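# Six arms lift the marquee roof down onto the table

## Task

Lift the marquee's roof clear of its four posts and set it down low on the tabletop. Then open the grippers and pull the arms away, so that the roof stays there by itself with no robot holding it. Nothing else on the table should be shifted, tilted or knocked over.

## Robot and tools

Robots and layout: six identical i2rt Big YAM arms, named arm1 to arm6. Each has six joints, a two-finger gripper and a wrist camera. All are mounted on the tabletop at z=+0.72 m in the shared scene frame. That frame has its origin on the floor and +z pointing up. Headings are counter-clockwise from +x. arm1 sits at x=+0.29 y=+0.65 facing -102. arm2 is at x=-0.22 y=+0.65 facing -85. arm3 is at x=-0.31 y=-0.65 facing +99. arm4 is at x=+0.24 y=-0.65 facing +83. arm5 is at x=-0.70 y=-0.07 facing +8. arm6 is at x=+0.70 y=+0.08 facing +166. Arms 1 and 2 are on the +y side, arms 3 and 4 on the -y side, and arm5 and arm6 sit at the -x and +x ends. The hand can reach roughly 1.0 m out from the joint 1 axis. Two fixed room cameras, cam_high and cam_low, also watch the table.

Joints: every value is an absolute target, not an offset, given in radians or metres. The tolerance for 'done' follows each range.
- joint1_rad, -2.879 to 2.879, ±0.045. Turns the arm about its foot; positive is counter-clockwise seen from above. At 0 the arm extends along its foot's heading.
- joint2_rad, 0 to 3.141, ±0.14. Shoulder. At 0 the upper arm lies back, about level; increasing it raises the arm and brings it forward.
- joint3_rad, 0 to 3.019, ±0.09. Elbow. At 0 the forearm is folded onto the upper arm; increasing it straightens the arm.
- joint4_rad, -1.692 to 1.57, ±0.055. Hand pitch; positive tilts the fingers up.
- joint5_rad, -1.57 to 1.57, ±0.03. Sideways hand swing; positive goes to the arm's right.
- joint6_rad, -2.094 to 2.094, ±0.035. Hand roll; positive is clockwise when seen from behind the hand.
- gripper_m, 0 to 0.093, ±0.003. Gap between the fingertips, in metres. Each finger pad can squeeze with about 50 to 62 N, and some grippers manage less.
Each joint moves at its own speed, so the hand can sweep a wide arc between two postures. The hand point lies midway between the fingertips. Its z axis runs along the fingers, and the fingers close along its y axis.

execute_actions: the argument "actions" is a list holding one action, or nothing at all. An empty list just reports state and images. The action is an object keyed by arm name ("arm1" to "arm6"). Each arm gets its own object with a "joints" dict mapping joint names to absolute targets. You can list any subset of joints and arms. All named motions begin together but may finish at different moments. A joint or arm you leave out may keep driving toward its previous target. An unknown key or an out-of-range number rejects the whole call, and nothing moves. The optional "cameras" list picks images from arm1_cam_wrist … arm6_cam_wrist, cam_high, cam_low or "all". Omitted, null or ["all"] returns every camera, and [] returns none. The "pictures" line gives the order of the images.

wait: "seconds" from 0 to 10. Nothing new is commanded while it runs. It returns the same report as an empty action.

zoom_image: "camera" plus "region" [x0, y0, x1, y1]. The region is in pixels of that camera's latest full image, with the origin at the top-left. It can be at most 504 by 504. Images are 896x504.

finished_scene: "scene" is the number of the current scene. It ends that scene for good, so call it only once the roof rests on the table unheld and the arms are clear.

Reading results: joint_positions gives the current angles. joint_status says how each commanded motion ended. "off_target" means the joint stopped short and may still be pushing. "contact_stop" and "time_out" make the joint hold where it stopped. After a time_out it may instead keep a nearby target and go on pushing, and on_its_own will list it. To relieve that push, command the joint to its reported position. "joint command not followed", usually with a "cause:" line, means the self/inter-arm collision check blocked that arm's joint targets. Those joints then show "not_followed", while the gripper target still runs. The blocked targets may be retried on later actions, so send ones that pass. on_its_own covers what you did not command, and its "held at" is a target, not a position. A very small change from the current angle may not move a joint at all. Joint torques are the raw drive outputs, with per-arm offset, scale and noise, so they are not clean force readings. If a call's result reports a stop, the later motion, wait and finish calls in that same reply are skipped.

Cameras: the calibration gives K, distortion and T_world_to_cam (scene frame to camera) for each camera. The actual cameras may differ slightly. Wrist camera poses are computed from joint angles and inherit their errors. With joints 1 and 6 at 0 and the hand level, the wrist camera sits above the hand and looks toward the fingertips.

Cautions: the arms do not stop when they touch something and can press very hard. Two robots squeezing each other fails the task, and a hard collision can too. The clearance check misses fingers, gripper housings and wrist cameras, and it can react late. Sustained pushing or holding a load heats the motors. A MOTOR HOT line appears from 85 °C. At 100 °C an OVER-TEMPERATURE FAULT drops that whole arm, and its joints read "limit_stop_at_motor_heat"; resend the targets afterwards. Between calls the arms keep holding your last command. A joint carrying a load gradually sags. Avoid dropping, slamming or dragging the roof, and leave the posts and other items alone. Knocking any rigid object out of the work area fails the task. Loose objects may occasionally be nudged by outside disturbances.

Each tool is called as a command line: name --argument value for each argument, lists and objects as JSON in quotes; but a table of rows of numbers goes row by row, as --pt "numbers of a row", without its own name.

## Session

execute_actions --actions '[]'

Scene clock: 0.00 s.
Joint torques (N m, as the arm reports them, + toward a larger angle): no reading
Motor temperatures (°C, as the motors report them): arm1=[26 25 29 25 26 27] | arm2=[25 24 29 25 23 25] | arm3=[26 27 30 25 25 26] | arm4=[24 26 28 24 25 27] | arm5=[26 26 27 26 25 24] | arm6=[26 26 29 27 26 26]
arm1.joint_positions: joint1_rad=+0.246 joint2_rad=+0.433 joint3_rad=+0.565 joint4_rad=-1.250 joint5_rad=+0.216 joint6_rad=-0.388 gripper_m=+0.094
arm1.joint_status: not commanded
arm1.hand: x=+0.2673 y=+0.4558 z=+0.9848 quat_wxyz=(-0.044, -0.530, -0.812, +0.240) (m; scene frame)
arm2.joint_positions: joint1_rad=-0.352 joint2_rad=+0.510 joint3_rad=+0.407 joint4_rad=-0.998 joint5_rad=-0.252 joint6_rad=+0.285 gripper_m=+0.094
arm2.joint_status: not commanded
arm2.hand: x=-0.2439 y=+0.4339 z=+0.8994 quat_wxyz=(-0.249, -0.838, -0.479, +0.079) (m; scene frame)
arm3.joint_positions: joint1_rad=+0.117 joint2_rad=+0.339 joint3_rad=+0.667 joint4_rad=-1.399 joint5_rad=+0.297 joint6_rad=+0.502 gripper_m=+0.094
arm3.joint_status: not commanded
arm3.hand: x=-0.3055 y=-0.4771 z=+1.0335 quat_wxyz=(-0.227, +0.566, -0.775, -0.164) (m; scene frame)
arm4.joint_positions: joint1_rad=-0.200 joint2_rad=+0.470 joint3_rad=+0.480 joint4_rad=-1.106 joint5_rad=-0.134 joint6_rad=-0.564 gripper_m=+0.095
arm4.joint_status: not commanded
arm4.hand: x=+0.2762 y=-0.4415 z=+0.8945 quat_wxyz=(-0.189, +0.788, -0.568, -0.146) (m; scene frame)
arm5.joint_positions: joint1_rad=+0.401 joint2_rad=+0.408 joint3_rad=+0.600 joint4_rad=-1.301 joint5_rad=+0.088 joint6_rad=+0.258 gripper_m=+0.094
arm5.joint_status: not commanded
arm5.hand: x=-0.5373 y=+0.0214 z=+0.9688 quat_wxyz=(-0.227, +0.148, -0.962, -0.047) (m; scene frame)
arm6.joint_positions: joint1_rad=-0.310 joint2_rad=+0.496 joint3_rad=+0.455 joint4_rad=-1.054 joint5_rad=-0.290 joint6_rad=-0.212 gripper_m=+0.095
arm6.joint_status: not commanded
arm6.hand: x=+0.4937 y=+0.1533 z=+0.8967 quat_wxyz=(+0.044, +0.954, -0.137, -0.265) (m; scene frame)
pictures: arm1_cam_wrist, arm2_cam_wrist, arm3_cam_wrist, arm4_cam_wrist, arm5_cam_wrist, arm6_cam_wrist, cam_high, cam_low
Images, in order (width x height): arm1_cam_wrist 896x504, arm2_cam_wrist 896x504, arm3_cam_wrist 896x504, arm4_cam_wrist 896x504, arm5_cam_wrist 896x504, arm6_cam_wrist 896x504, cam_high 896x504, cam_low 896x504.

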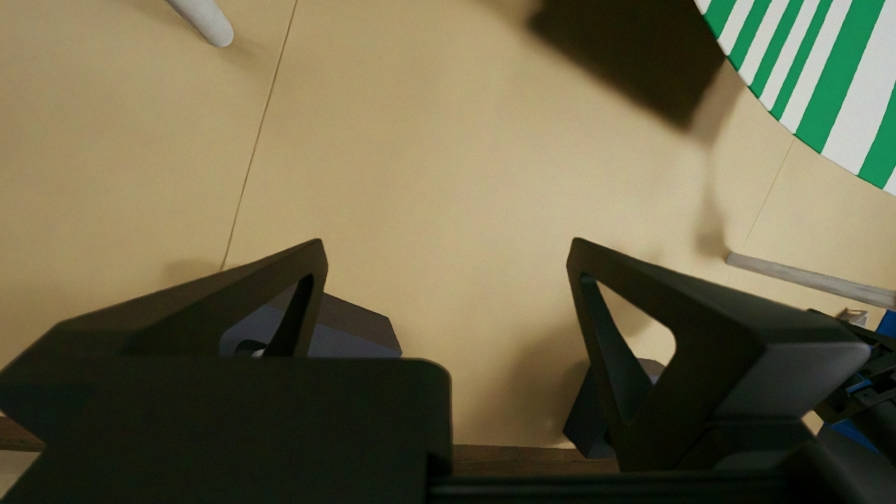

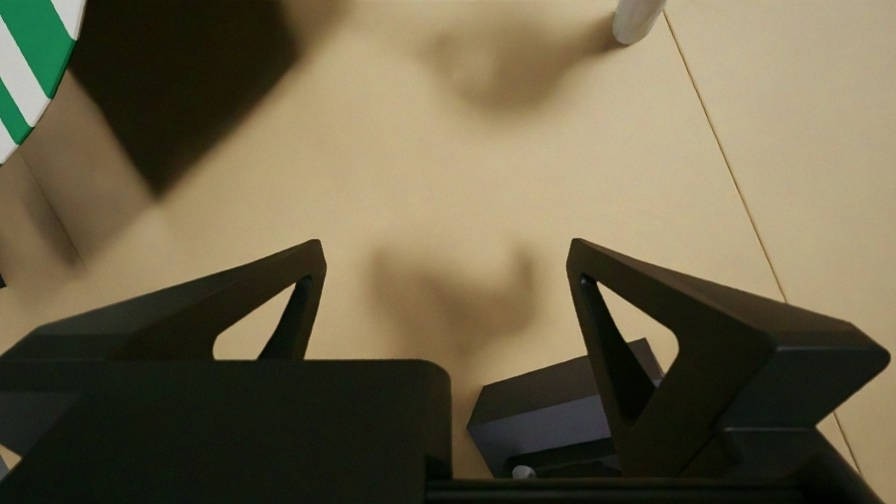

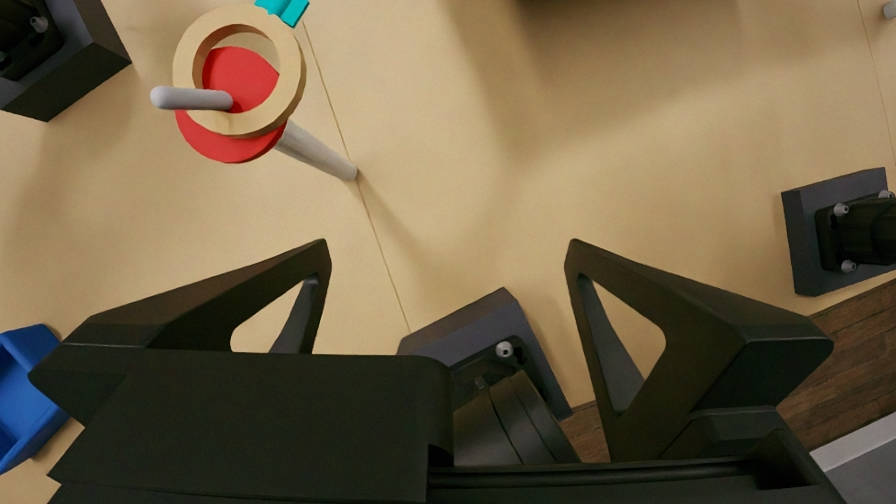

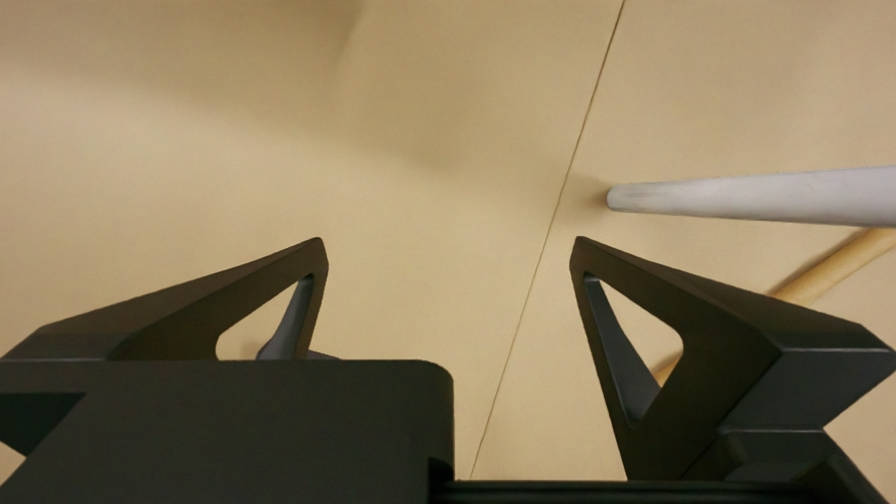

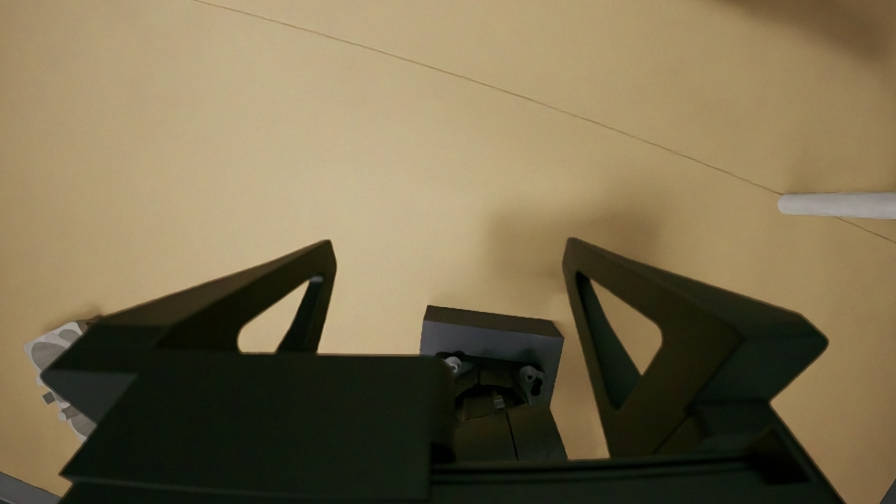

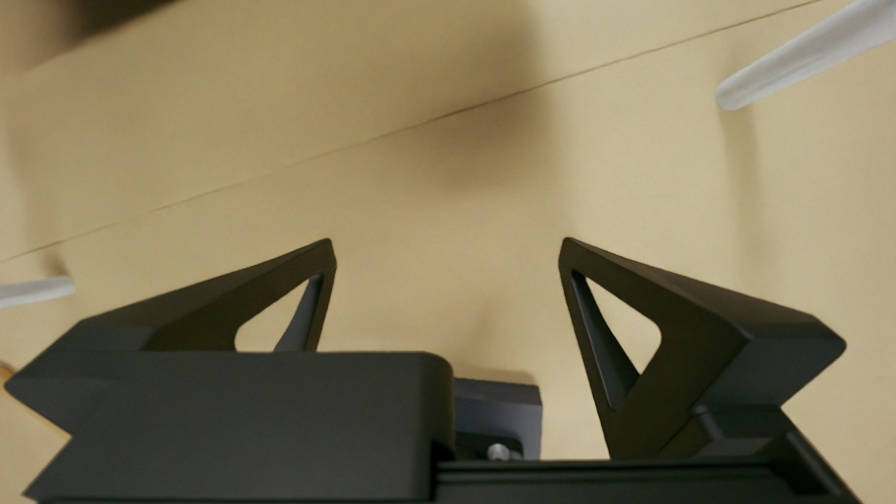

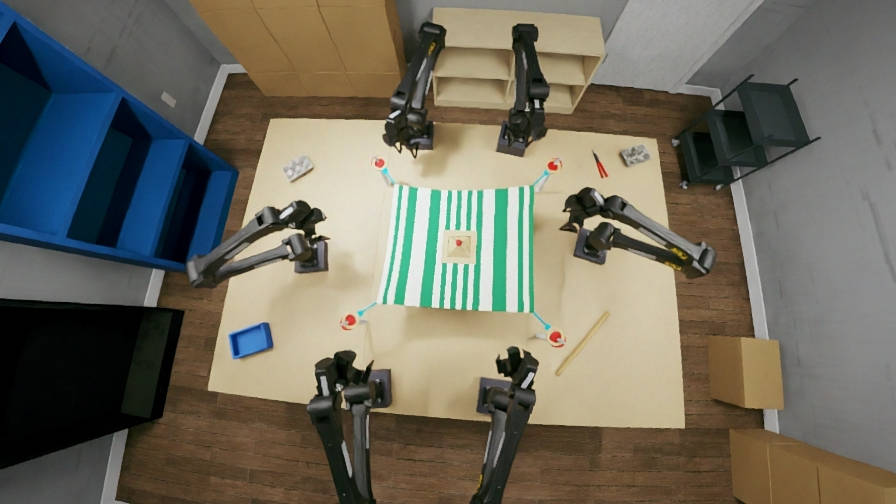

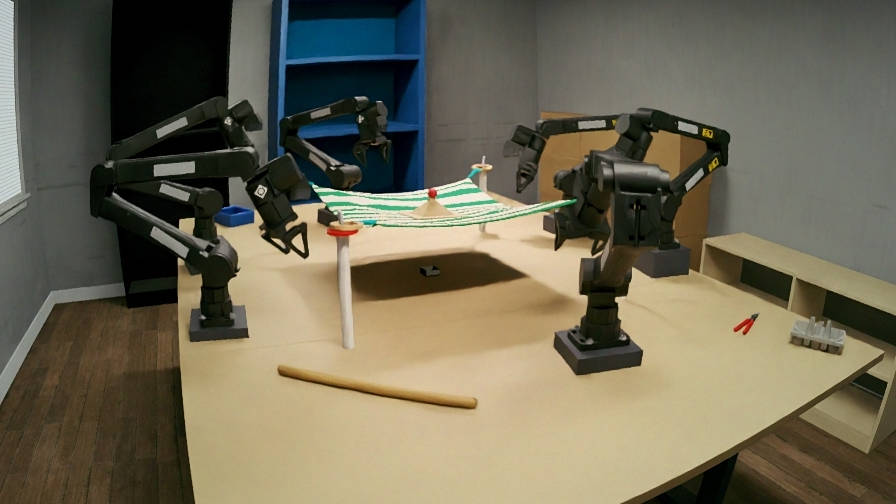

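zoom_image --camera "cam_low" --region '[360, 150, 520, 300]'

execute_actions --actions '[{"arm1":{"joints":{"joint2_rad":0.9,"joint3_rad":1.25,"joint4_rad":-1.6,"joint5_rad":0,"joint6_rad":0.5}},"arm2":{"joints":{"joint2_rad":0.7,"joint3_rad":1.1,"joint4_rad":-1.6,"joint5_rad":0,"joint1_rad":-0.1,"joint6_rad":-0.5}},"arm3":{"joints":{"joint2_rad":0.9,"joint3_rad":1.25,"joint4_rad":-1.65,"joint5_rad":0,"joint1_rad":-0.04,"joint6_rad":1.0}},"arm4":{"joints":{"joint2_rad":0.7,"joint3_rad":1.1,"joint4_rad":-1.6,"joint5_rad":0,"joint6_rad":-1.27}},"arm5":{"joints":{"joint1_rad":0.1,"joint2_rad":0.2}},"arm6":{"joints":{"joint1_rad":0.2,"joint2_rad":0.2,"joint3_rad":0.6,"joint4_rad":-1.2,"joint5_rad":0}}}]' --cameras '["cam_low","cam_high"]'

Region (360, 150, 520, 300) of cam_low's 896x504 image, scaled by 3.150, with more detail than that image has; it fills the top 472 rows of this view, and the rest is white.

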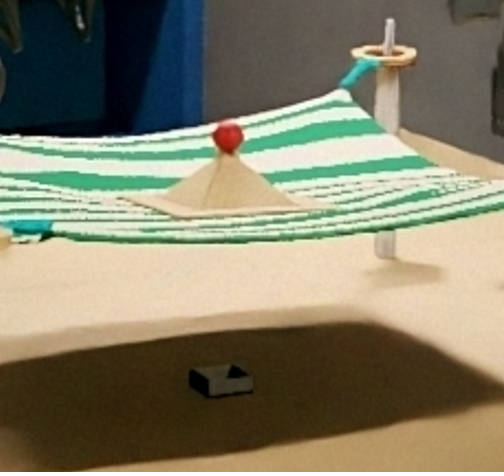

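Scene clock: 10.13 s.
Joint torques (N m, as the arm reports them, + toward a larger angle): arm1=[-0.03 -4.8  13.97  0.81 -0.16  0.1 ] | arm2=[ 1.58  2.16 10.77  0.1   0.13 -0.1 ] | arm3=[ 0.54 -3.01 12.27  0.07 -0.1   0.13] | arm4=[ 0.65  0.31 13.51  0.65 -0.02 -0.05] | arm5=[ 0.87  3.52 11.29  1.49  0.14  0.03] | arm6=[-0.04  2.88 10.79  0.58  0.16 -0.02]
Motor temperatures (°C, as the motors report them): arm1=[26 25 31 25 26 27] | arm2=[25 24 32 25 23 25] | arm3=[26 27 32 25 25 26] | arm4=[24 26 31 24 25 27] | arm5=[26 26 30 26 25 24] | arm6=[26 26 32 27 26 26]
arm1.joint_positions: joint1_rad=+0.246 joint2_rad=+0.898 joint3_rad=+1.210 joint4_rad=-1.592 joint5_rad=+0.003 joint6_rad=+0.490 gripper_m=+0.094
arm1.joint_status: all done
arm1.hand: x=+0.3100 y=+0.3754 z=+1.1514 quat_wxyz=(-0.124, -0.829, -0.541, +0.070) (m; scene frame)
arm2.joint_positions: joint1_rad=-0.107 joint2_rad=+0.697 joint3_rad=+1.050 joint4_rad=-1.590 joint5_rad=-0.002 joint6_rad=-0.483 gripper_m=+0.094
arm2.joint_status: all done
arm2.hand: x=-0.2334 y=+0.4364 z=+1.1041 quat_wxyz=(-0.083, -0.536, -0.828, +0.144) (m; scene frame)
arm3.joint_positions: joint1_rad=-0.036 joint2_rad=+0.899 joint3_rad=+1.191 joint4_rad=-1.637 joint5_rad=+0.003 joint6_rad=+0.987 gripper_m=+0.094
arm3.joint_status: all done
arm3.hand: x=-0.3408 y=-0.3884 z=+1.1377 quat_wxyz=(-0.029, +0.340, -0.934, -0.104) (m; scene frame)
arm4.joint_positions: joint1_rad=-0.200 joint2_rad=+0.699 joint3_rad=+1.065 joint4_rad=-1.585 joint5_rad=-0.003 joint6_rad=-1.261 gripper_m=+0.095
arm4.joint_status: all done
arm4.hand: x=+0.3019 y=-0.4377 z=+1.0769 quat_wxyz=(-0.169, +0.944, -0.284, -0.008) (m; scene frame)
arm5.joint_positions: joint1_rad=+0.107 joint2_rad=+0.201 joint3_rad=+0.600 joint4_rad=-1.301 joint5_rad=+0.088 joint6_rad=+0.258 gripper_m=+0.094
arm5.joint_status: all done
arm5.hand: x=-0.5351 y=-0.0341 z=+1.0017 quat_wxyz=(-0.328, +0.001, -0.944, -0.042) (m; scene frame)
arm6.joint_positions: joint1_rad=+0.195 joint2_rad=+0.195 joint3_rad=+0.555 joint4_rad=-1.186 joint5_rad=-0.003 joint6_rad=-0.212 gripper_m=+0.095
arm6.joint_status: all done
arm6.hand: x=+0.5109 y=+0.0928 z=+0.9786 quat_wxyz=(-0.044, +0.930, +0.070, -0.357) (m; scene frame)
pictures: cam_high, cam_low
Images, in order (width x height): cam_high 896x504, cam_low 896x504.

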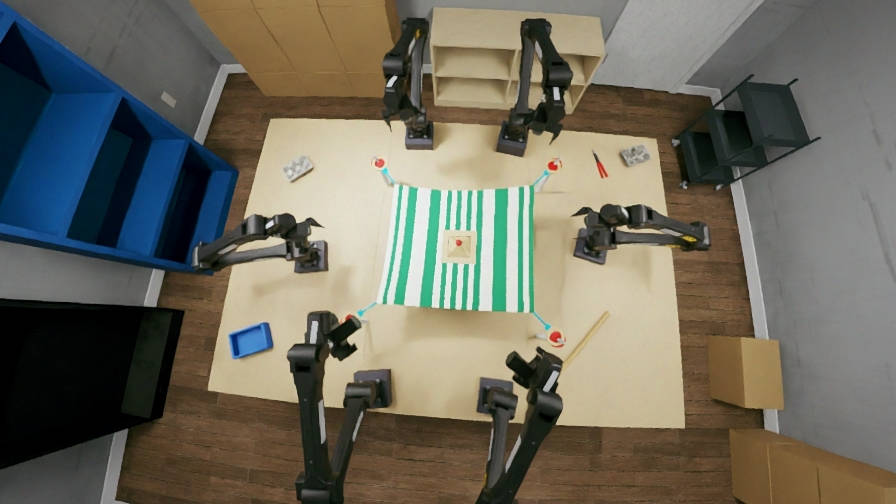

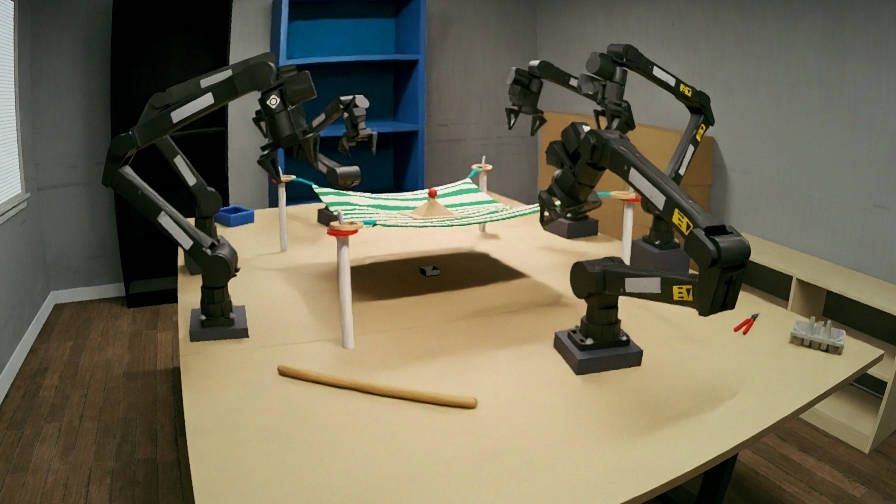

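execute_actions --actions '[{"arm1":{"joints":{"joint1_rad":0.46,"joint2_rad":1.208,"joint3_rad":1.185,"joint4_rad":-1.53,"joint6_rad":0.96}},"arm2":{"joints":{"joint2_rad":1.26,"joint3_rad":1.27,"joint4_rad":-1.525,"joint6_rad":-1.02,"joint1_rad":-0.36}},"arm3":{"joints":{"joint2_rad":1.2,"joint3_rad":1.145,"joint4_rad":-1.475}},"arm4":{"joints":{"joint1_rad":-0.366,"joint2_rad":1.25,"joint3_rad":1.38,"joint4_rad":-1.665,"joint6_rad":-1.31}}}]' --cameras '["arm1_cam_wrist","arm2_cam_wrist","arm3_cam_wrist","arm4_cam_wrist"]'

Scene clock: 22.73 s.
Joint torques (N m, as the arm reports them, + toward a larger angle): arm1=[  0.45 -10.17  10.83   0.79  -0.06   0.12] | arm2=[ 0.88 -6.31  9.17  0.16  0.03 -0.11] | arm3=[ 0.66 -9.27  8.88  0.74 -0.11  0.15] | arm4=[  0.09 -10.27  12.64   0.16  -0.05  -0.08] | arm5=[ 0.86  3.62 11.27  1.48  0.14  0.03] | arm6=[-0.14  3.21 10.82  0.37  0.15 -0.01]
Motor temperatures (°C, as the motors report them): arm1=[26 25 33 25 26 27] | arm2=[25 24 34 25 23 25] | arm3=[26 27 35 25 25 26] | arm4=[24 26 33 24 25 27] | arm5=[26 26 31 27 25 24] | arm6=[26 26 34 27 26 26]
arm1.joint_positions: joint1_rad=+0.455 joint2_rad=+1.215 joint3_rad=+1.180 joint4_rad=-1.535 joint5_rad=+0.001 joint6_rad=+0.950 gripper_m=+0.094
arm1.joint_status: all done
arm1.hand: x=+0.3836 y=+0.3262 z=+1.0501 quat_wxyz=(+0.003, -0.899, -0.437, +0.000) (m; scene frame)
arm2.joint_positions: joint1_rad=-0.356 joint2_rad=+1.271 joint3_rad=+1.244 joint4_rad=-1.533 joint5_rad=-0.001 joint6_rad=-1.003 gripper_m=+0.094
arm2.joint_status: all done
arm2.hand: x=-0.3304 y=+0.3079 z=+1.0345 quat_wxyz=(-0.002, -0.425, -0.905, +0.005) (m; scene frame)
arm3.joint_positions: joint1_rad=-0.036 joint2_rad=+1.218 joint3_rad=+1.134 joint4_rad=-1.485 joint5_rad=+0.002 joint6_rad=+0.988 gripper_m=+0.094
arm3.joint_status: all done
arm3.hand: x=-0.3488 y=-0.3142 z=+1.0287 quat_wxyz=(-0.003, +0.341, -0.940, +0.005) (m; scene frame)
arm4.joint_positions: joint1_rad=-0.360 joint2_rad=+1.258 joint3_rad=+1.353 joint4_rad=-1.653 joint5_rad=-0.003 joint6_rad=-1.301 gripper_m=+0.095
arm4.joint_status: all done
arm4.hand: x=+0.3915 y=-0.3265 z=+1.0450 quat_wxyz=(+0.000, +0.939, -0.345, -0.004) (m; scene frame)
arm5.joint_positions: joint1_rad=+0.107 joint2_rad=+0.201 joint3_rad=+0.600 joint4_rad=-1.301 joint5_rad=+0.088 joint6_rad=+0.258 gripper_m=+0.094
arm5.joint_status: not commanded
arm5.hand: x=-0.5351 y=-0.0341 z=+1.0017 quat_wxyz=(-0.328, +0.001, -0.944, -0.042) (m; scene frame)
arm6.joint_positions: joint1_rad=+0.195 joint2_rad=+0.195 joint3_rad=+0.555 joint4_rad=-1.186 joint5_rad=-0.003 joint6_rad=-0.212 gripper_m=+0.095
arm6.joint_status: not commanded
arm6.hand: x=+0.5109 y=+0.0928 z=+0.9786 quat_wxyz=(-0.044, +0.930, +0.070, -0.357) (m; scene frame)
pictures: arm1_cam_wrist, arm2_cam_wrist, arm3_cam_wrist, arm4_cam_wrist
camera_calibration (this result's frames):
arm1_cam_wrist: T_world_to_cam=[[-0.791653, 0.610965, 0.0028423, 0.0962963], [0.498947, 0.643807, 0.580142, -1.00422], [0.352616, 0.460689, -0.814511, 0.691872], [0, 0, 0, 1]] pos_world=[0.333322, 0.268955, 1.14585]
arm2_cam_wrist: T_world_to_cam=[[-0.77215, -0.635344, 0.011069, -0.0692232], [-0.51336, 0.633976, 0.578391, -0.961154], [-0.374495, 0.440922, -0.815684, 0.707531], [0, 0, 0, 1]] pos_world=[-0.281902, 0.253402, 1.13381]
arm3_cam_wrist: T_world_to_cam=[[0.633107, -0.774055, 0.00370093, -0.026627], [-0.626673, -0.509743, 0.589443, -0.983718], [-0.454375, -0.3755, -0.807802, 0.67843], [0, 0, 0, 1]] pos_world=[-0.29135, -0.267304, 1.12798]
arm4_cam_wrist: T_world_to_cam=[[0.647072, 0.762429, -0.00061865, -0.00535146], [0.614837, -0.521331, 0.591767, -1.02516], [0.450858, -0.383296, -0.806109, 0.666944], [0, 0, 0, 1]] pos_world=[0.333074, -0.274732, 1.14428]
Images, in order (width x height): arm1_cam_wrist 896x504, arm2_cam_wrist 896x504, arm3_cam_wrist 896x504, arm4_cam_wrist 896x504.

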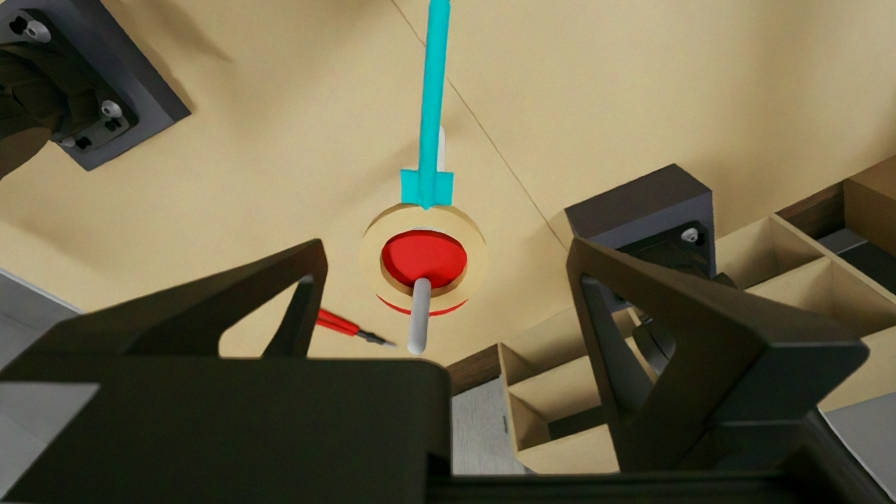

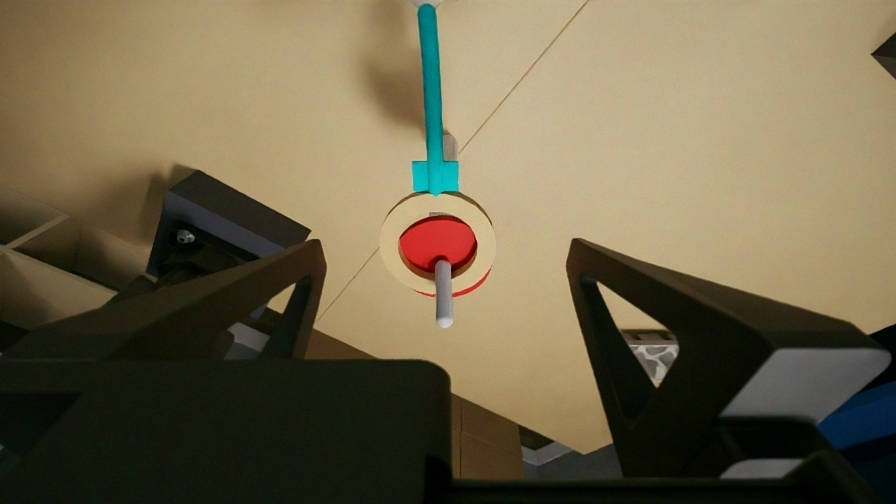

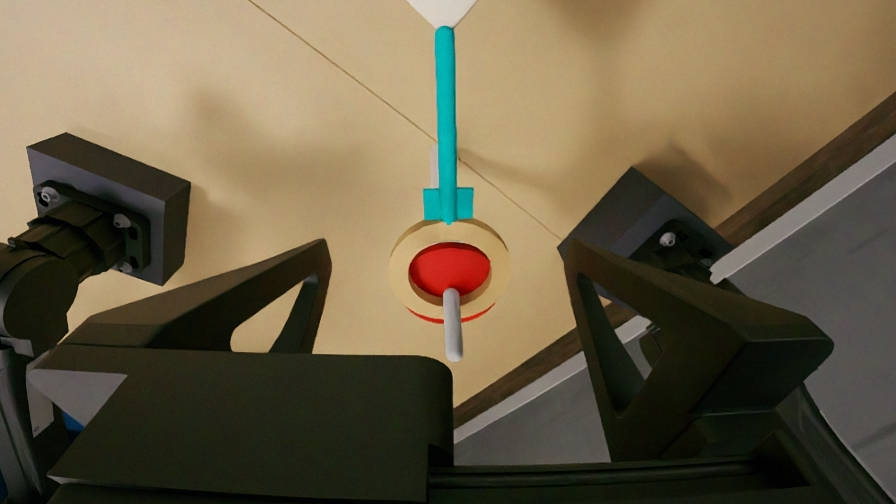

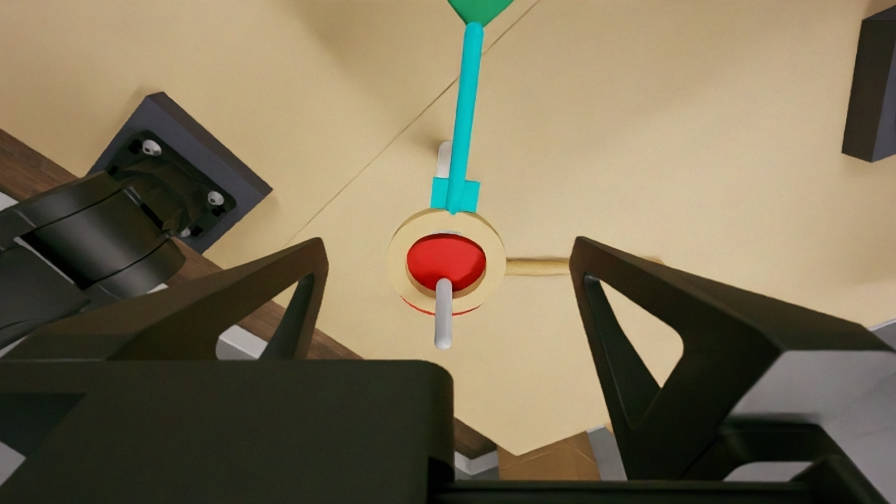

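execute_actions --actions '[{"arm1":{"joints":{"joint1_rad":0.479,"joint2_rad":1.272,"joint3_rad":1.046,"joint4_rad":-1.33,"joint6_rad":1.03}},"arm2":{"joints":{"joint2_rad":1.315,"joint3_rad":1.045,"joint4_rad":-1.275,"joint6_rad":-1.05}},"arm3":{"joints":{"joint1_rad":-0.02,"joint2_rad":1.26,"joint3_rad":0.973,"joint4_rad":-1.268}},"arm4":{"joints":{"joint1_rad":-0.388,"joint2_rad":1.29,"joint3_rad":1.152,"joint4_rad":-1.421,"joint6_rad":-1.21}}}]' --cameras '["arm1_cam_wrist","arm2_cam_wrist","arm3_cam_wrist","arm4_cam_wrist"]'

Scene clock: 34.90 s.
Joint torques (N m, as the arm reports them, + toward a larger angle): arm1=[  1.23 -10.33  10.48   0.93  -0.05   0.13] | arm2=[ 0.86 -6.51  7.87  0.31  0.03 -0.11] | arm3=[ 1.56 -7.2   8.33  0.93 -0.12  0.14] | arm4=[ -0.05 -10.06  10.12   1.09  -0.05   0.14] | arm5=[ 0.9   3.6  11.28  1.5   0.13  0.03] | arm6=[ 0.16  3.25 10.91  0.56  0.12 -0.01]
Motor temperatures (°C, as the motors report them): arm1=[26 26 33 25 26 27] | arm2=[25 24 34 25 23 25] | arm3=[26 27 34 25 25 26] | arm4=[24 26 33 24 25 27] | arm5=[26 26 32 27 25 24] | arm6=[26 26 35 27 26 26]
arm1.joint_positions: joint1_rad=+0.465 joint2_rad=+1.274 joint3_rad=+1.042 joint4_rad=-1.339 joint5_rad=+0.001 joint6_rad=+1.020 gripper_m=+0.094
arm1.joint_status: all done
arm1.hand: x=+0.3903 y=+0.3160 z=+0.9790 quat_wxyz=(+0.003, -0.912, -0.410, +0.000) (m; scene frame)
arm2.joint_positions: joint1_rad=-0.356 joint2_rad=+1.326 joint3_rad=+1.030 joint4_rad=-1.287 joint5_rad=-0.001 joint6_rad=-1.034 gripper_m=+0.094
arm2.joint_status: all done
arm2.hand: x=-0.3300 y=+0.3089 z=+0.9358 quat_wxyz=(+0.000, -0.411, -0.911, -0.006) (m; scene frame)
arm3.joint_positions: joint1_rad=-0.027 joint2_rad=+1.253 joint3_rad=+0.964 joint4_rad=-1.282 joint5_rad=+0.002 joint6_rad=+0.988 gripper_m=+0.094
arm3.joint_status: all done
arm3.hand: x=-0.3510 y=-0.3168 z=+0.9542 quat_wxyz=(-0.003, +0.346, -0.938, +0.005) (m; scene frame)
arm4.joint_positions: joint1_rad=-0.380 joint2_rad=+1.287 joint3_rad=+1.150 joint4_rad=-1.437 joint5_rad=-0.003 joint6_rad=-1.219 gripper_m=+0.095
arm4.joint_status: all done
arm4.hand: x=+0.3992 y=-0.3255 z=+0.9578 quat_wxyz=(+0.008, +0.920, -0.392, -0.004) (m; scene frame)
arm5.joint_positions: joint1_rad=+0.107 joint2_rad=+0.201 joint3_rad=+0.600 joint4_rad=-1.301 joint5_rad=+0.088 joint6_rad=+0.258 gripper_m=+0.094
arm5.joint_status: not commanded
arm5.hand: x=-0.5351 y=-0.0341 z=+1.0017 quat_wxyz=(-0.328, +0.001, -0.944, -0.042) (m; scene frame)
arm6.joint_positions: joint1_rad=+0.195 joint2_rad=+0.195 joint3_rad=+0.555 joint4_rad=-1.186 joint5_rad=-0.003 joint6_rad=-0.212 gripper_m=+0.095
arm6.joint_status: not commanded
arm6.hand: x=+0.5109 y=+0.0928 z=+0.9786 quat_wxyz=(-0.044, +0.930, +0.070, -0.357) (m; scene frame)
pictures: arm1_cam_wrist, arm2_cam_wrist, arm3_cam_wrist, arm4_cam_wrist
camera_calibration (this result's frames):
arm1_cam_wrist: T_world_to_cam=[[-0.753662, 0.65725, 0.00391887, 0.0775135], [0.536935, 0.612238, 0.580401, -0.964874], [0.37907, 0.439531, -0.814321, 0.632432], [0, 0, 0, 1]] pos_world=[0.336758, 0.261813, 1.07471]
arm2_cam_wrist: T_world_to_cam=[[-0.752405, -0.658652, -0.00802061, -0.0356086], [-0.536311, 0.605491, 0.588006, -0.912312], [-0.382435, 0.44672, -0.808817, 0.615901], [0, 0, 0, 1]] pos_world=[-0.280534, 0.253808, 1.03431]
arm3_cam_wrist: T_world_to_cam=[[0.639867, -0.768469, 0.00497735, -0.0239366], [-0.622245, -0.514291, 0.590183, -0.943106], [-0.450978, -0.380736, -0.807254, 0.615291], [0, 0, 0, 1]] pos_world=[-0.294044, -0.269161, 1.05342]
arm4_cam_wrist: T_world_to_cam=[[0.720864, 0.692895, -0.0158693, -0.0485866], [0.563, -0.572065, 0.596467, -0.978035], [0.40421, -0.438906, -0.802481, 0.59054], [0, 0, 0, 1]] pos_world=[0.346956, -0.266643, 1.05649]
Images, in order (width x height): arm1_cam_wrist 896x504, arm2_cam_wrist 896x504, arm3_cam_wrist 896x504, arm4_cam_wrist 896x504.

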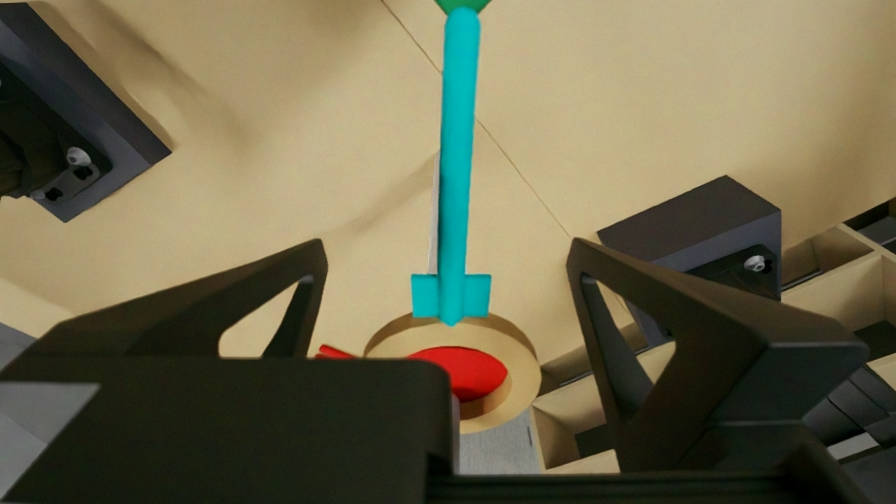

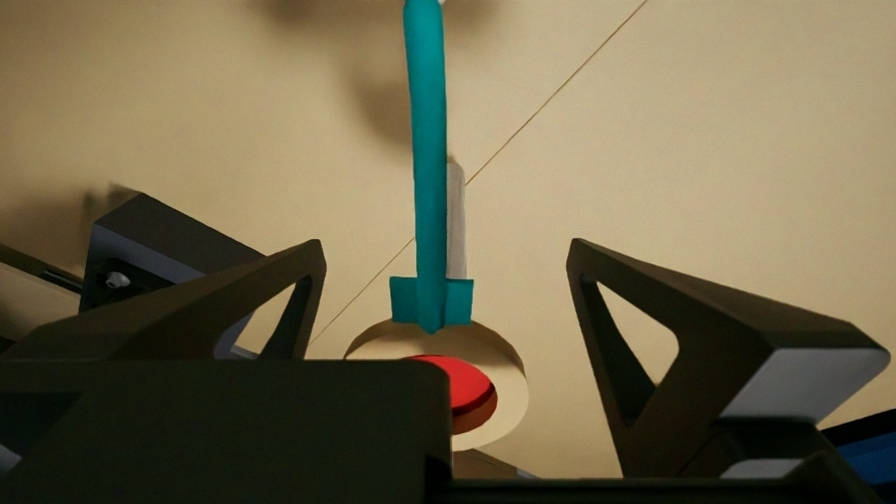

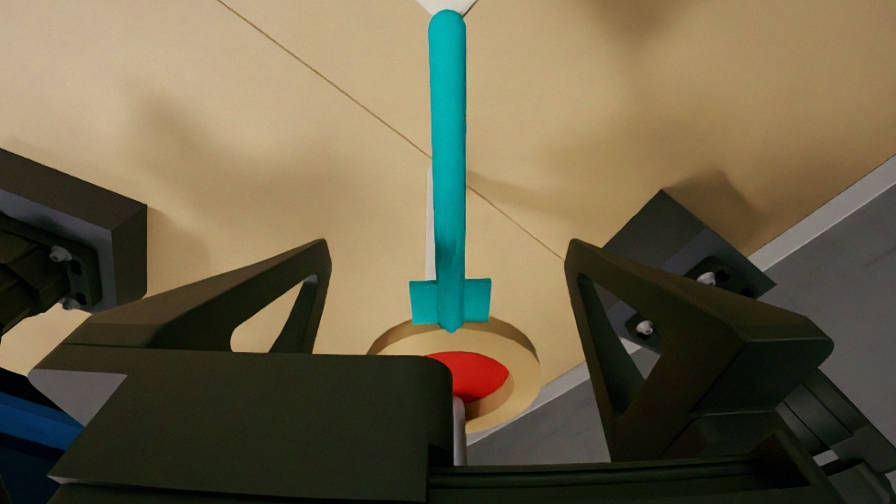

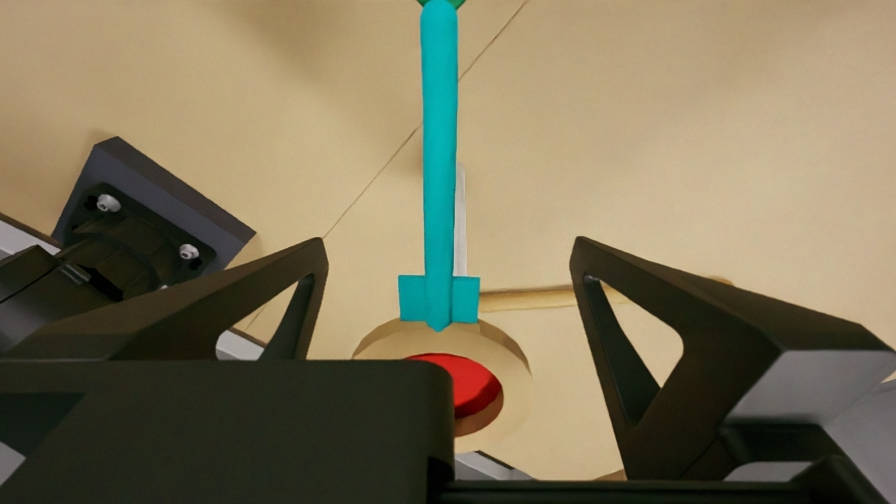

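execute_actions --actions '[{"arm1":{"joints":{"gripper_m":0.01}},"arm2":{"joints":{"gripper_m":0.01}},"arm3":{"joints":{"gripper_m":0.01}},"arm4":{"joints":{"gripper_m":0.01}}}]' --cameras '["arm2_cam_wrist"]'

Scene clock: 39.27 s.
Joint torques (N m, as the arm reports them, + toward a larger angle): arm1=[  1.11 -10.44  10.53   0.69  -0.29   0.11] | arm2=[ 0.57 -6.1   7.94 -0.07  0.58 -0.09] | arm3=[ 1.66 -7.69  8.4   0.64 -0.55  0.14] | arm4=[-0.05 -9.69 10.14  0.91  0.29  0.1 ] | arm5=[ 0.86  3.59 11.27  1.5   0.14  0.03] | arm6=[ 0.11  3.3  10.66  0.59  0.12 -0.01]
Motor temperatures (°C, as the motors report them): arm1=[26 26 33 25 26 27] | arm2=[25 24 34 25 23 25] | arm3=[26 27 34 25 25 26] | arm4=[24 26 33 24 25 27] | arm5=[26 26 32 27 25 24] | arm6=[26 26 35 27 26 26]
arm1.joint_positions: joint1_rad=+0.465 joint2_rad=+1.273 joint3_rad=+1.042 joint4_rad=-1.332 joint5_rad=+0.007 joint6_rad=+1.021 gripper_m=+0.020
arm1.joint_status: gripper_m off_target (ended at +0.020, target +0.010)
arm1.hand: x=+0.3898 y=+0.3141 z=+0.9792 quat_wxyz=(+0.000, -0.912, -0.409, +0.003) (m; scene frame)
arm2.joint_positions: joint1_rad=-0.353 joint2_rad=+1.320 joint3_rad=+1.030 joint4_rad=-1.277 joint5_rad=-0.012 joint6_rad=-1.035 gripper_m=+0.020
arm2.joint_status: gripper_m off_target (ended at +0.020, target +0.010)
arm2.hand: x=-0.3279 y=+0.3058 z=+0.9376 quat_wxyz=(-0.007, -0.410, -0.912, +0.001) (m; scene frame)
arm3.joint_positions: joint1_rad=-0.027 joint2_rad=+1.253 joint3_rad=+0.964 joint4_rad=-1.275 joint5_rad=+0.012 joint6_rad=+0.988 gripper_m=+0.020
arm3.joint_status: gripper_m off_target (ended at +0.020, target +0.010)
arm3.hand: x=-0.3495 y=-0.3151 z=+0.9542 quat_wxyz=(-0.008, +0.345, -0.938, +0.004) (m; scene frame)
arm4.joint_positions: joint1_rad=-0.380 joint2_rad=+1.287 joint3_rad=+1.150 joint4_rad=-1.431 joint5_rad=-0.011 joint6_rad=-1.216 gripper_m=+0.020
arm4.joint_status: gripper_m off_target (ended at +0.020, target +0.010)
arm4.hand: x=+0.3985 y=-0.3237 z=+0.9578 quat_wxyz=(+0.005, +0.919, -0.393, -0.008) (m; scene frame)
arm5.joint_positions: joint1_rad=+0.107 joint2_rad=+0.201 joint3_rad=+0.600 joint4_rad=-1.301 joint5_rad=+0.088 joint6_rad=+0.258 gripper_m=+0.094
arm5.joint_status: not commanded
arm5.hand: x=-0.5351 y=-0.0341 z=+1.0017 quat_wxyz=(-0.328, +0.001, -0.944, -0.042) (m; scene frame)
arm6.joint_positions: joint1_rad=+0.195 joint2_rad=+0.195 joint3_rad=+0.555 joint4_rad=-1.186 joint5_rad=-0.003 joint6_rad=-0.212 gripper_m=+0.095
arm6.joint_status: not commanded
arm6.hand: x=+0.5109 y=+0.0928 z=+0.9786 quat_wxyz=(-0.044, +0.930, +0.070, -0.357) (m; scene frame)
pictures: arm2_cam_wrist
camera_calibration (this result's frames):
arm2_cam_wrist: T_world_to_cam=[[-0.749902, -0.661549, -0.00062148, -0.0412393], [-0.542023, 0.613873, 0.573909, -0.90156], [-0.379287, 0.430712, -0.818919, 0.634966], [0, 0, 0, 1]] pos_world=[-0.278757, 0.252674, 1.03737]
Images, in order (width x height): arm2_cam_wrist 896x504.

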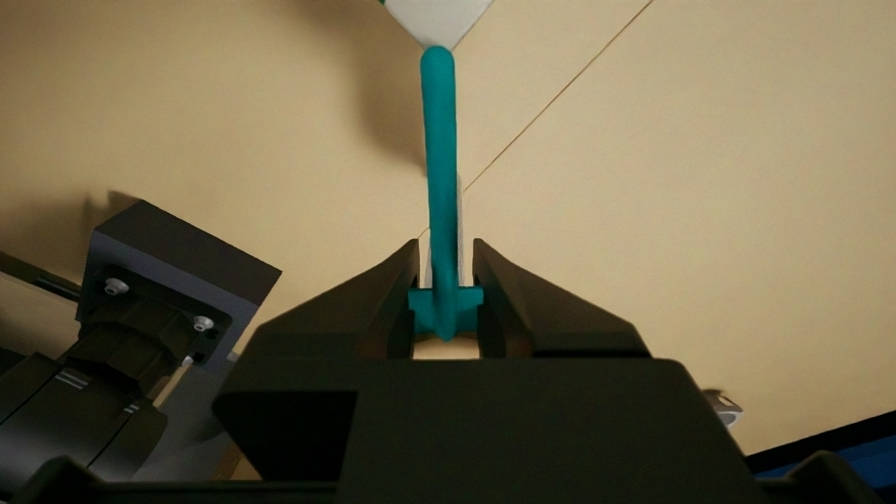

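execute_actions --actions '[{"arm1":{"joints":{"joint1_rad":0.505,"joint2_rad":1.233,"joint3_rad":1.262,"joint4_rad":-1.585}},"arm2":{"joints":{"joint2_rad":1.258,"joint3_rad":1.25,"joint4_rad":-1.53,"joint1_rad":-0.395}},"arm3":{"joints":{"joint1_rad":0.01,"joint2_rad":1.19,"joint3_rad":1.187,"joint4_rad":-1.54}},"arm4":{"joints":{"joint1_rad":-0.42,"joint2_rad":1.264,"joint3_rad":1.392,"joint4_rad":-1.68}}}]' --cameras '["cam_low","arm5_cam_wrist","arm1_cam_wrist","arm2_cam_wrist"]'

zoom_image --camera "cam_low" --region '[250, 100, 670, 300]'

Scene clock: 47.17 s.
Joint torques (N m, as the arm reports them, + toward a larger angle): arm1=[  1.42 -10.53  13.49  -0.12  -0.48   0.11] | arm2=[-0.04 -5.44  9.96 -0.84  0.42 -0.08] | arm3=[ 2.52 -8.34 10.36 -0.88 -0.55  0.15] | arm4=[-1.05 -9.75 13.18 -0.13  0.31  0.1 ] | arm5=[ 0.86  3.61 11.28  1.5   0.14  0.03] | arm6=[ 0.29  2.79 10.78  0.6   0.19 -0.01]
Motor temperatures (°C, as the motors report them): arm1=[26 26 33 25 26 27] | arm2=[25 24 34 25 23 25] | arm3=[26 28 34 25 25 26] | arm4=[24 26 32 24 25 27] | arm5=[26 26 33 27 25 24] | arm6=[26 26 36 27 26 26]
arm1.joint_positions: joint1_rad=+0.488 joint2_rad=+1.239 joint3_rad=+1.226 joint4_rad=-1.565 joint5_rad=+0.012 joint6_rad=+1.021 gripper_m=+0.020
arm1.joint_status: all done
arm1.hand: x=+0.3950 y=+0.3219 z=+1.0599 quat_wxyz=(+0.007, -0.908, -0.420, +0.005) (m; scene frame)
arm2.joint_positions: joint1_rad=-0.379 joint2_rad=+1.259 joint3_rad=+1.211 joint4_rad=-1.514 joint5_rad=-0.009 joint6_rad=-1.036 gripper_m=+0.020
arm2.joint_status: all done
arm2.hand: x=-0.3352 y=+0.3150 z=+1.0259 quat_wxyz=(-0.005, -0.421, -0.907, +0.004) (m; scene frame)
arm3.joint_positions: joint1_rad=-0.006 joint2_rad=+1.200 joint3_rad=+1.154 joint4_rad=-1.516 joint5_rad=+0.012 joint6_rad=+0.988 gripper_m=+0.020
arm3.joint_status: all done
arm3.hand: x=-0.3564 y=-0.3193 z=+1.0422 quat_wxyz=(-0.008, +0.355, -0.935, +0.002) (m; scene frame)
arm4.joint_positions: joint1_rad=-0.400 joint2_rad=+1.264 joint3_rad=+1.359 joint4_rad=-1.660 joint5_rad=-0.011 joint6_rad=-1.216 gripper_m=+0.020
arm4.joint_status: all done
arm4.hand: x=+0.4031 y=-0.3314 z=+1.0453 quat_wxyz=(+0.004, +0.915, -0.402, -0.008) (m; scene frame)
arm5.joint_positions: joint1_rad=+0.107 joint2_rad=+0.201 joint3_rad=+0.600 joint4_rad=-1.301 joint5_rad=+0.088 joint6_rad=+0.258 gripper_m=+0.094
arm5.joint_status: not commanded
arm5.hand: x=-0.5351 y=-0.0341 z=+1.0017 quat_wxyz=(-0.328, +0.001, -0.944, -0.042) (m; scene frame)
arm6.joint_positions: joint1_rad=+0.195 joint2_rad=+0.195 joint3_rad=+0.555 joint4_rad=-1.186 joint5_rad=-0.003 joint6_rad=-0.212 gripper_m=+0.095
arm6.joint_status: not commanded
arm6.hand: x=+0.5109 y=+0.0928 z=+0.9786 quat_wxyz=(-0.044, +0.930, +0.070, -0.357) (m; scene frame)
pictures: arm1_cam_wrist, arm2_cam_wrist, arm5_cam_wrist, cam_low
camera_calibration (this result's frames):
arm1_cam_wrist: T_world_to_cam=[[-0.767726, 0.640592, 0.0154408, 0.0756058], [0.530324, 0.62168, 0.576429, -1.01416], [0.359657, 0.450729, -0.817001, 0.70092], [0, 0, 0, 1]] pos_world=[0.343789, 0.266128, 1.15608]
arm2_cam_wrist: T_world_to_cam=[[-0.765829, -0.64302, 0.0055442, -0.0580506], [-0.524192, 0.629254, 0.573813, -0.960617], [-0.372462, 0.436537, -0.818967, 0.701019], [0, 0, 0, 1]] pos_world=[-0.286902, 0.261124, 1.12565]
arm5_cam_wrist: T_world_to_cam=[[0.0316238, -0.996541, -0.0768505, 0.0601558], [-0.998815, -0.0286637, -0.0393207, -0.489666], [0.0369818, 0.078003, -0.996267, 1.14004], [0, 0, 0, 1]] pos_world=[-0.533149, -0.0430145, 1.12115]
Images, in order (width x height): arm1_cam_wrist 896x504, arm2_cam_wrist 896x504, arm5_cam_wrist 896x504, cam_low 896x504.

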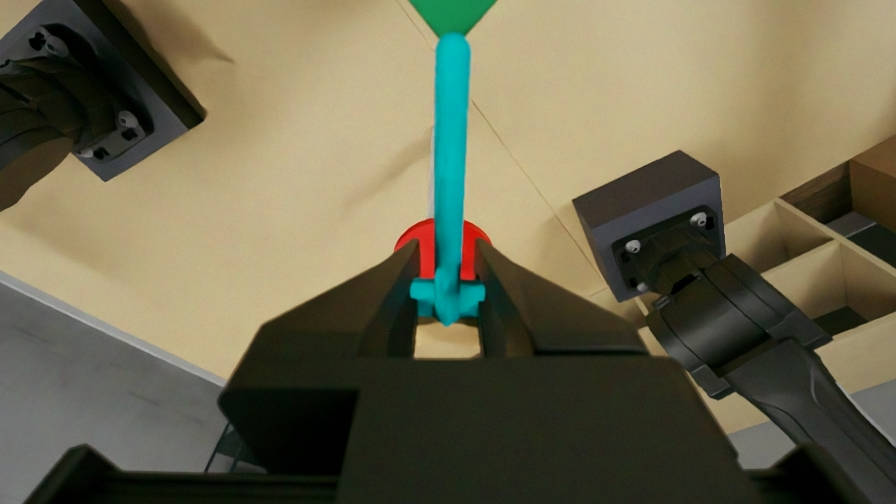

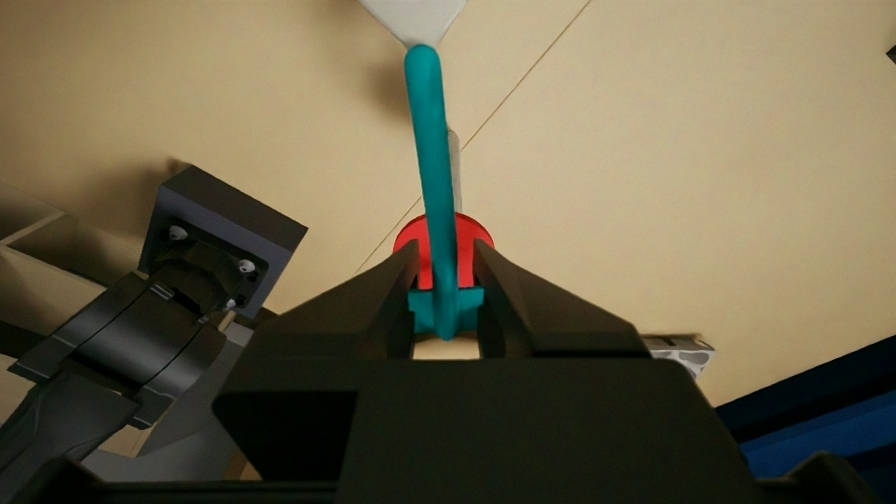

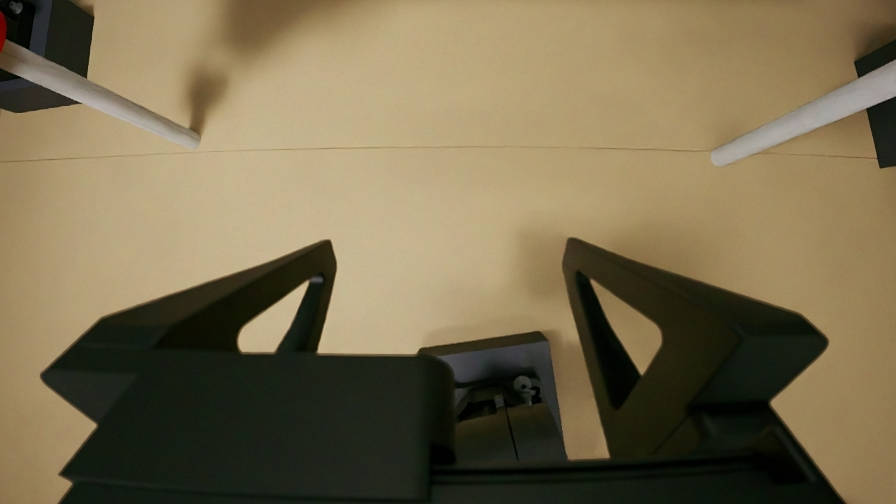

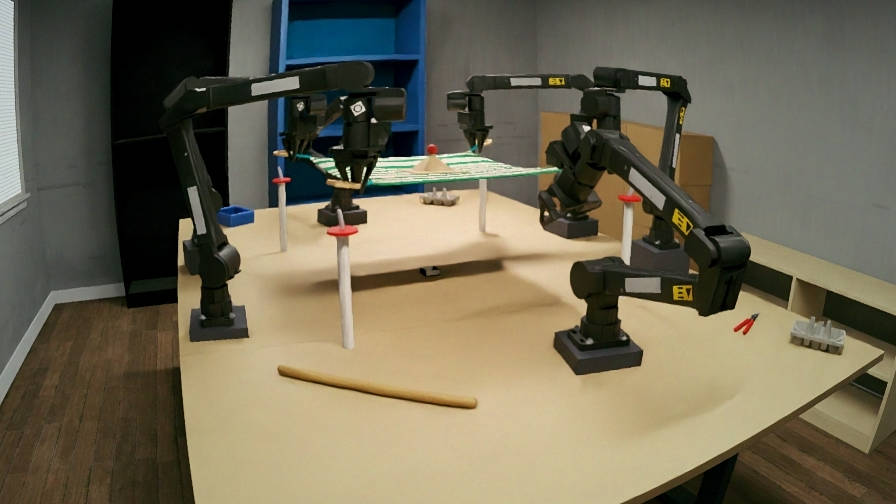

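Region (250, 100, 670, 300) of cam_low's 896x504 image, scaled by 1.200, with more detail than that image has; it fills the top 240 rows of this view, and the rest is white.

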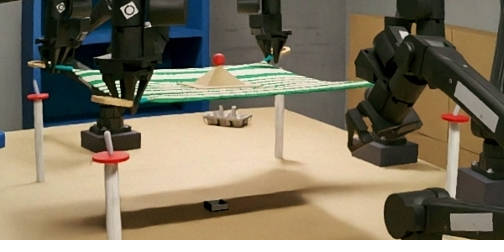

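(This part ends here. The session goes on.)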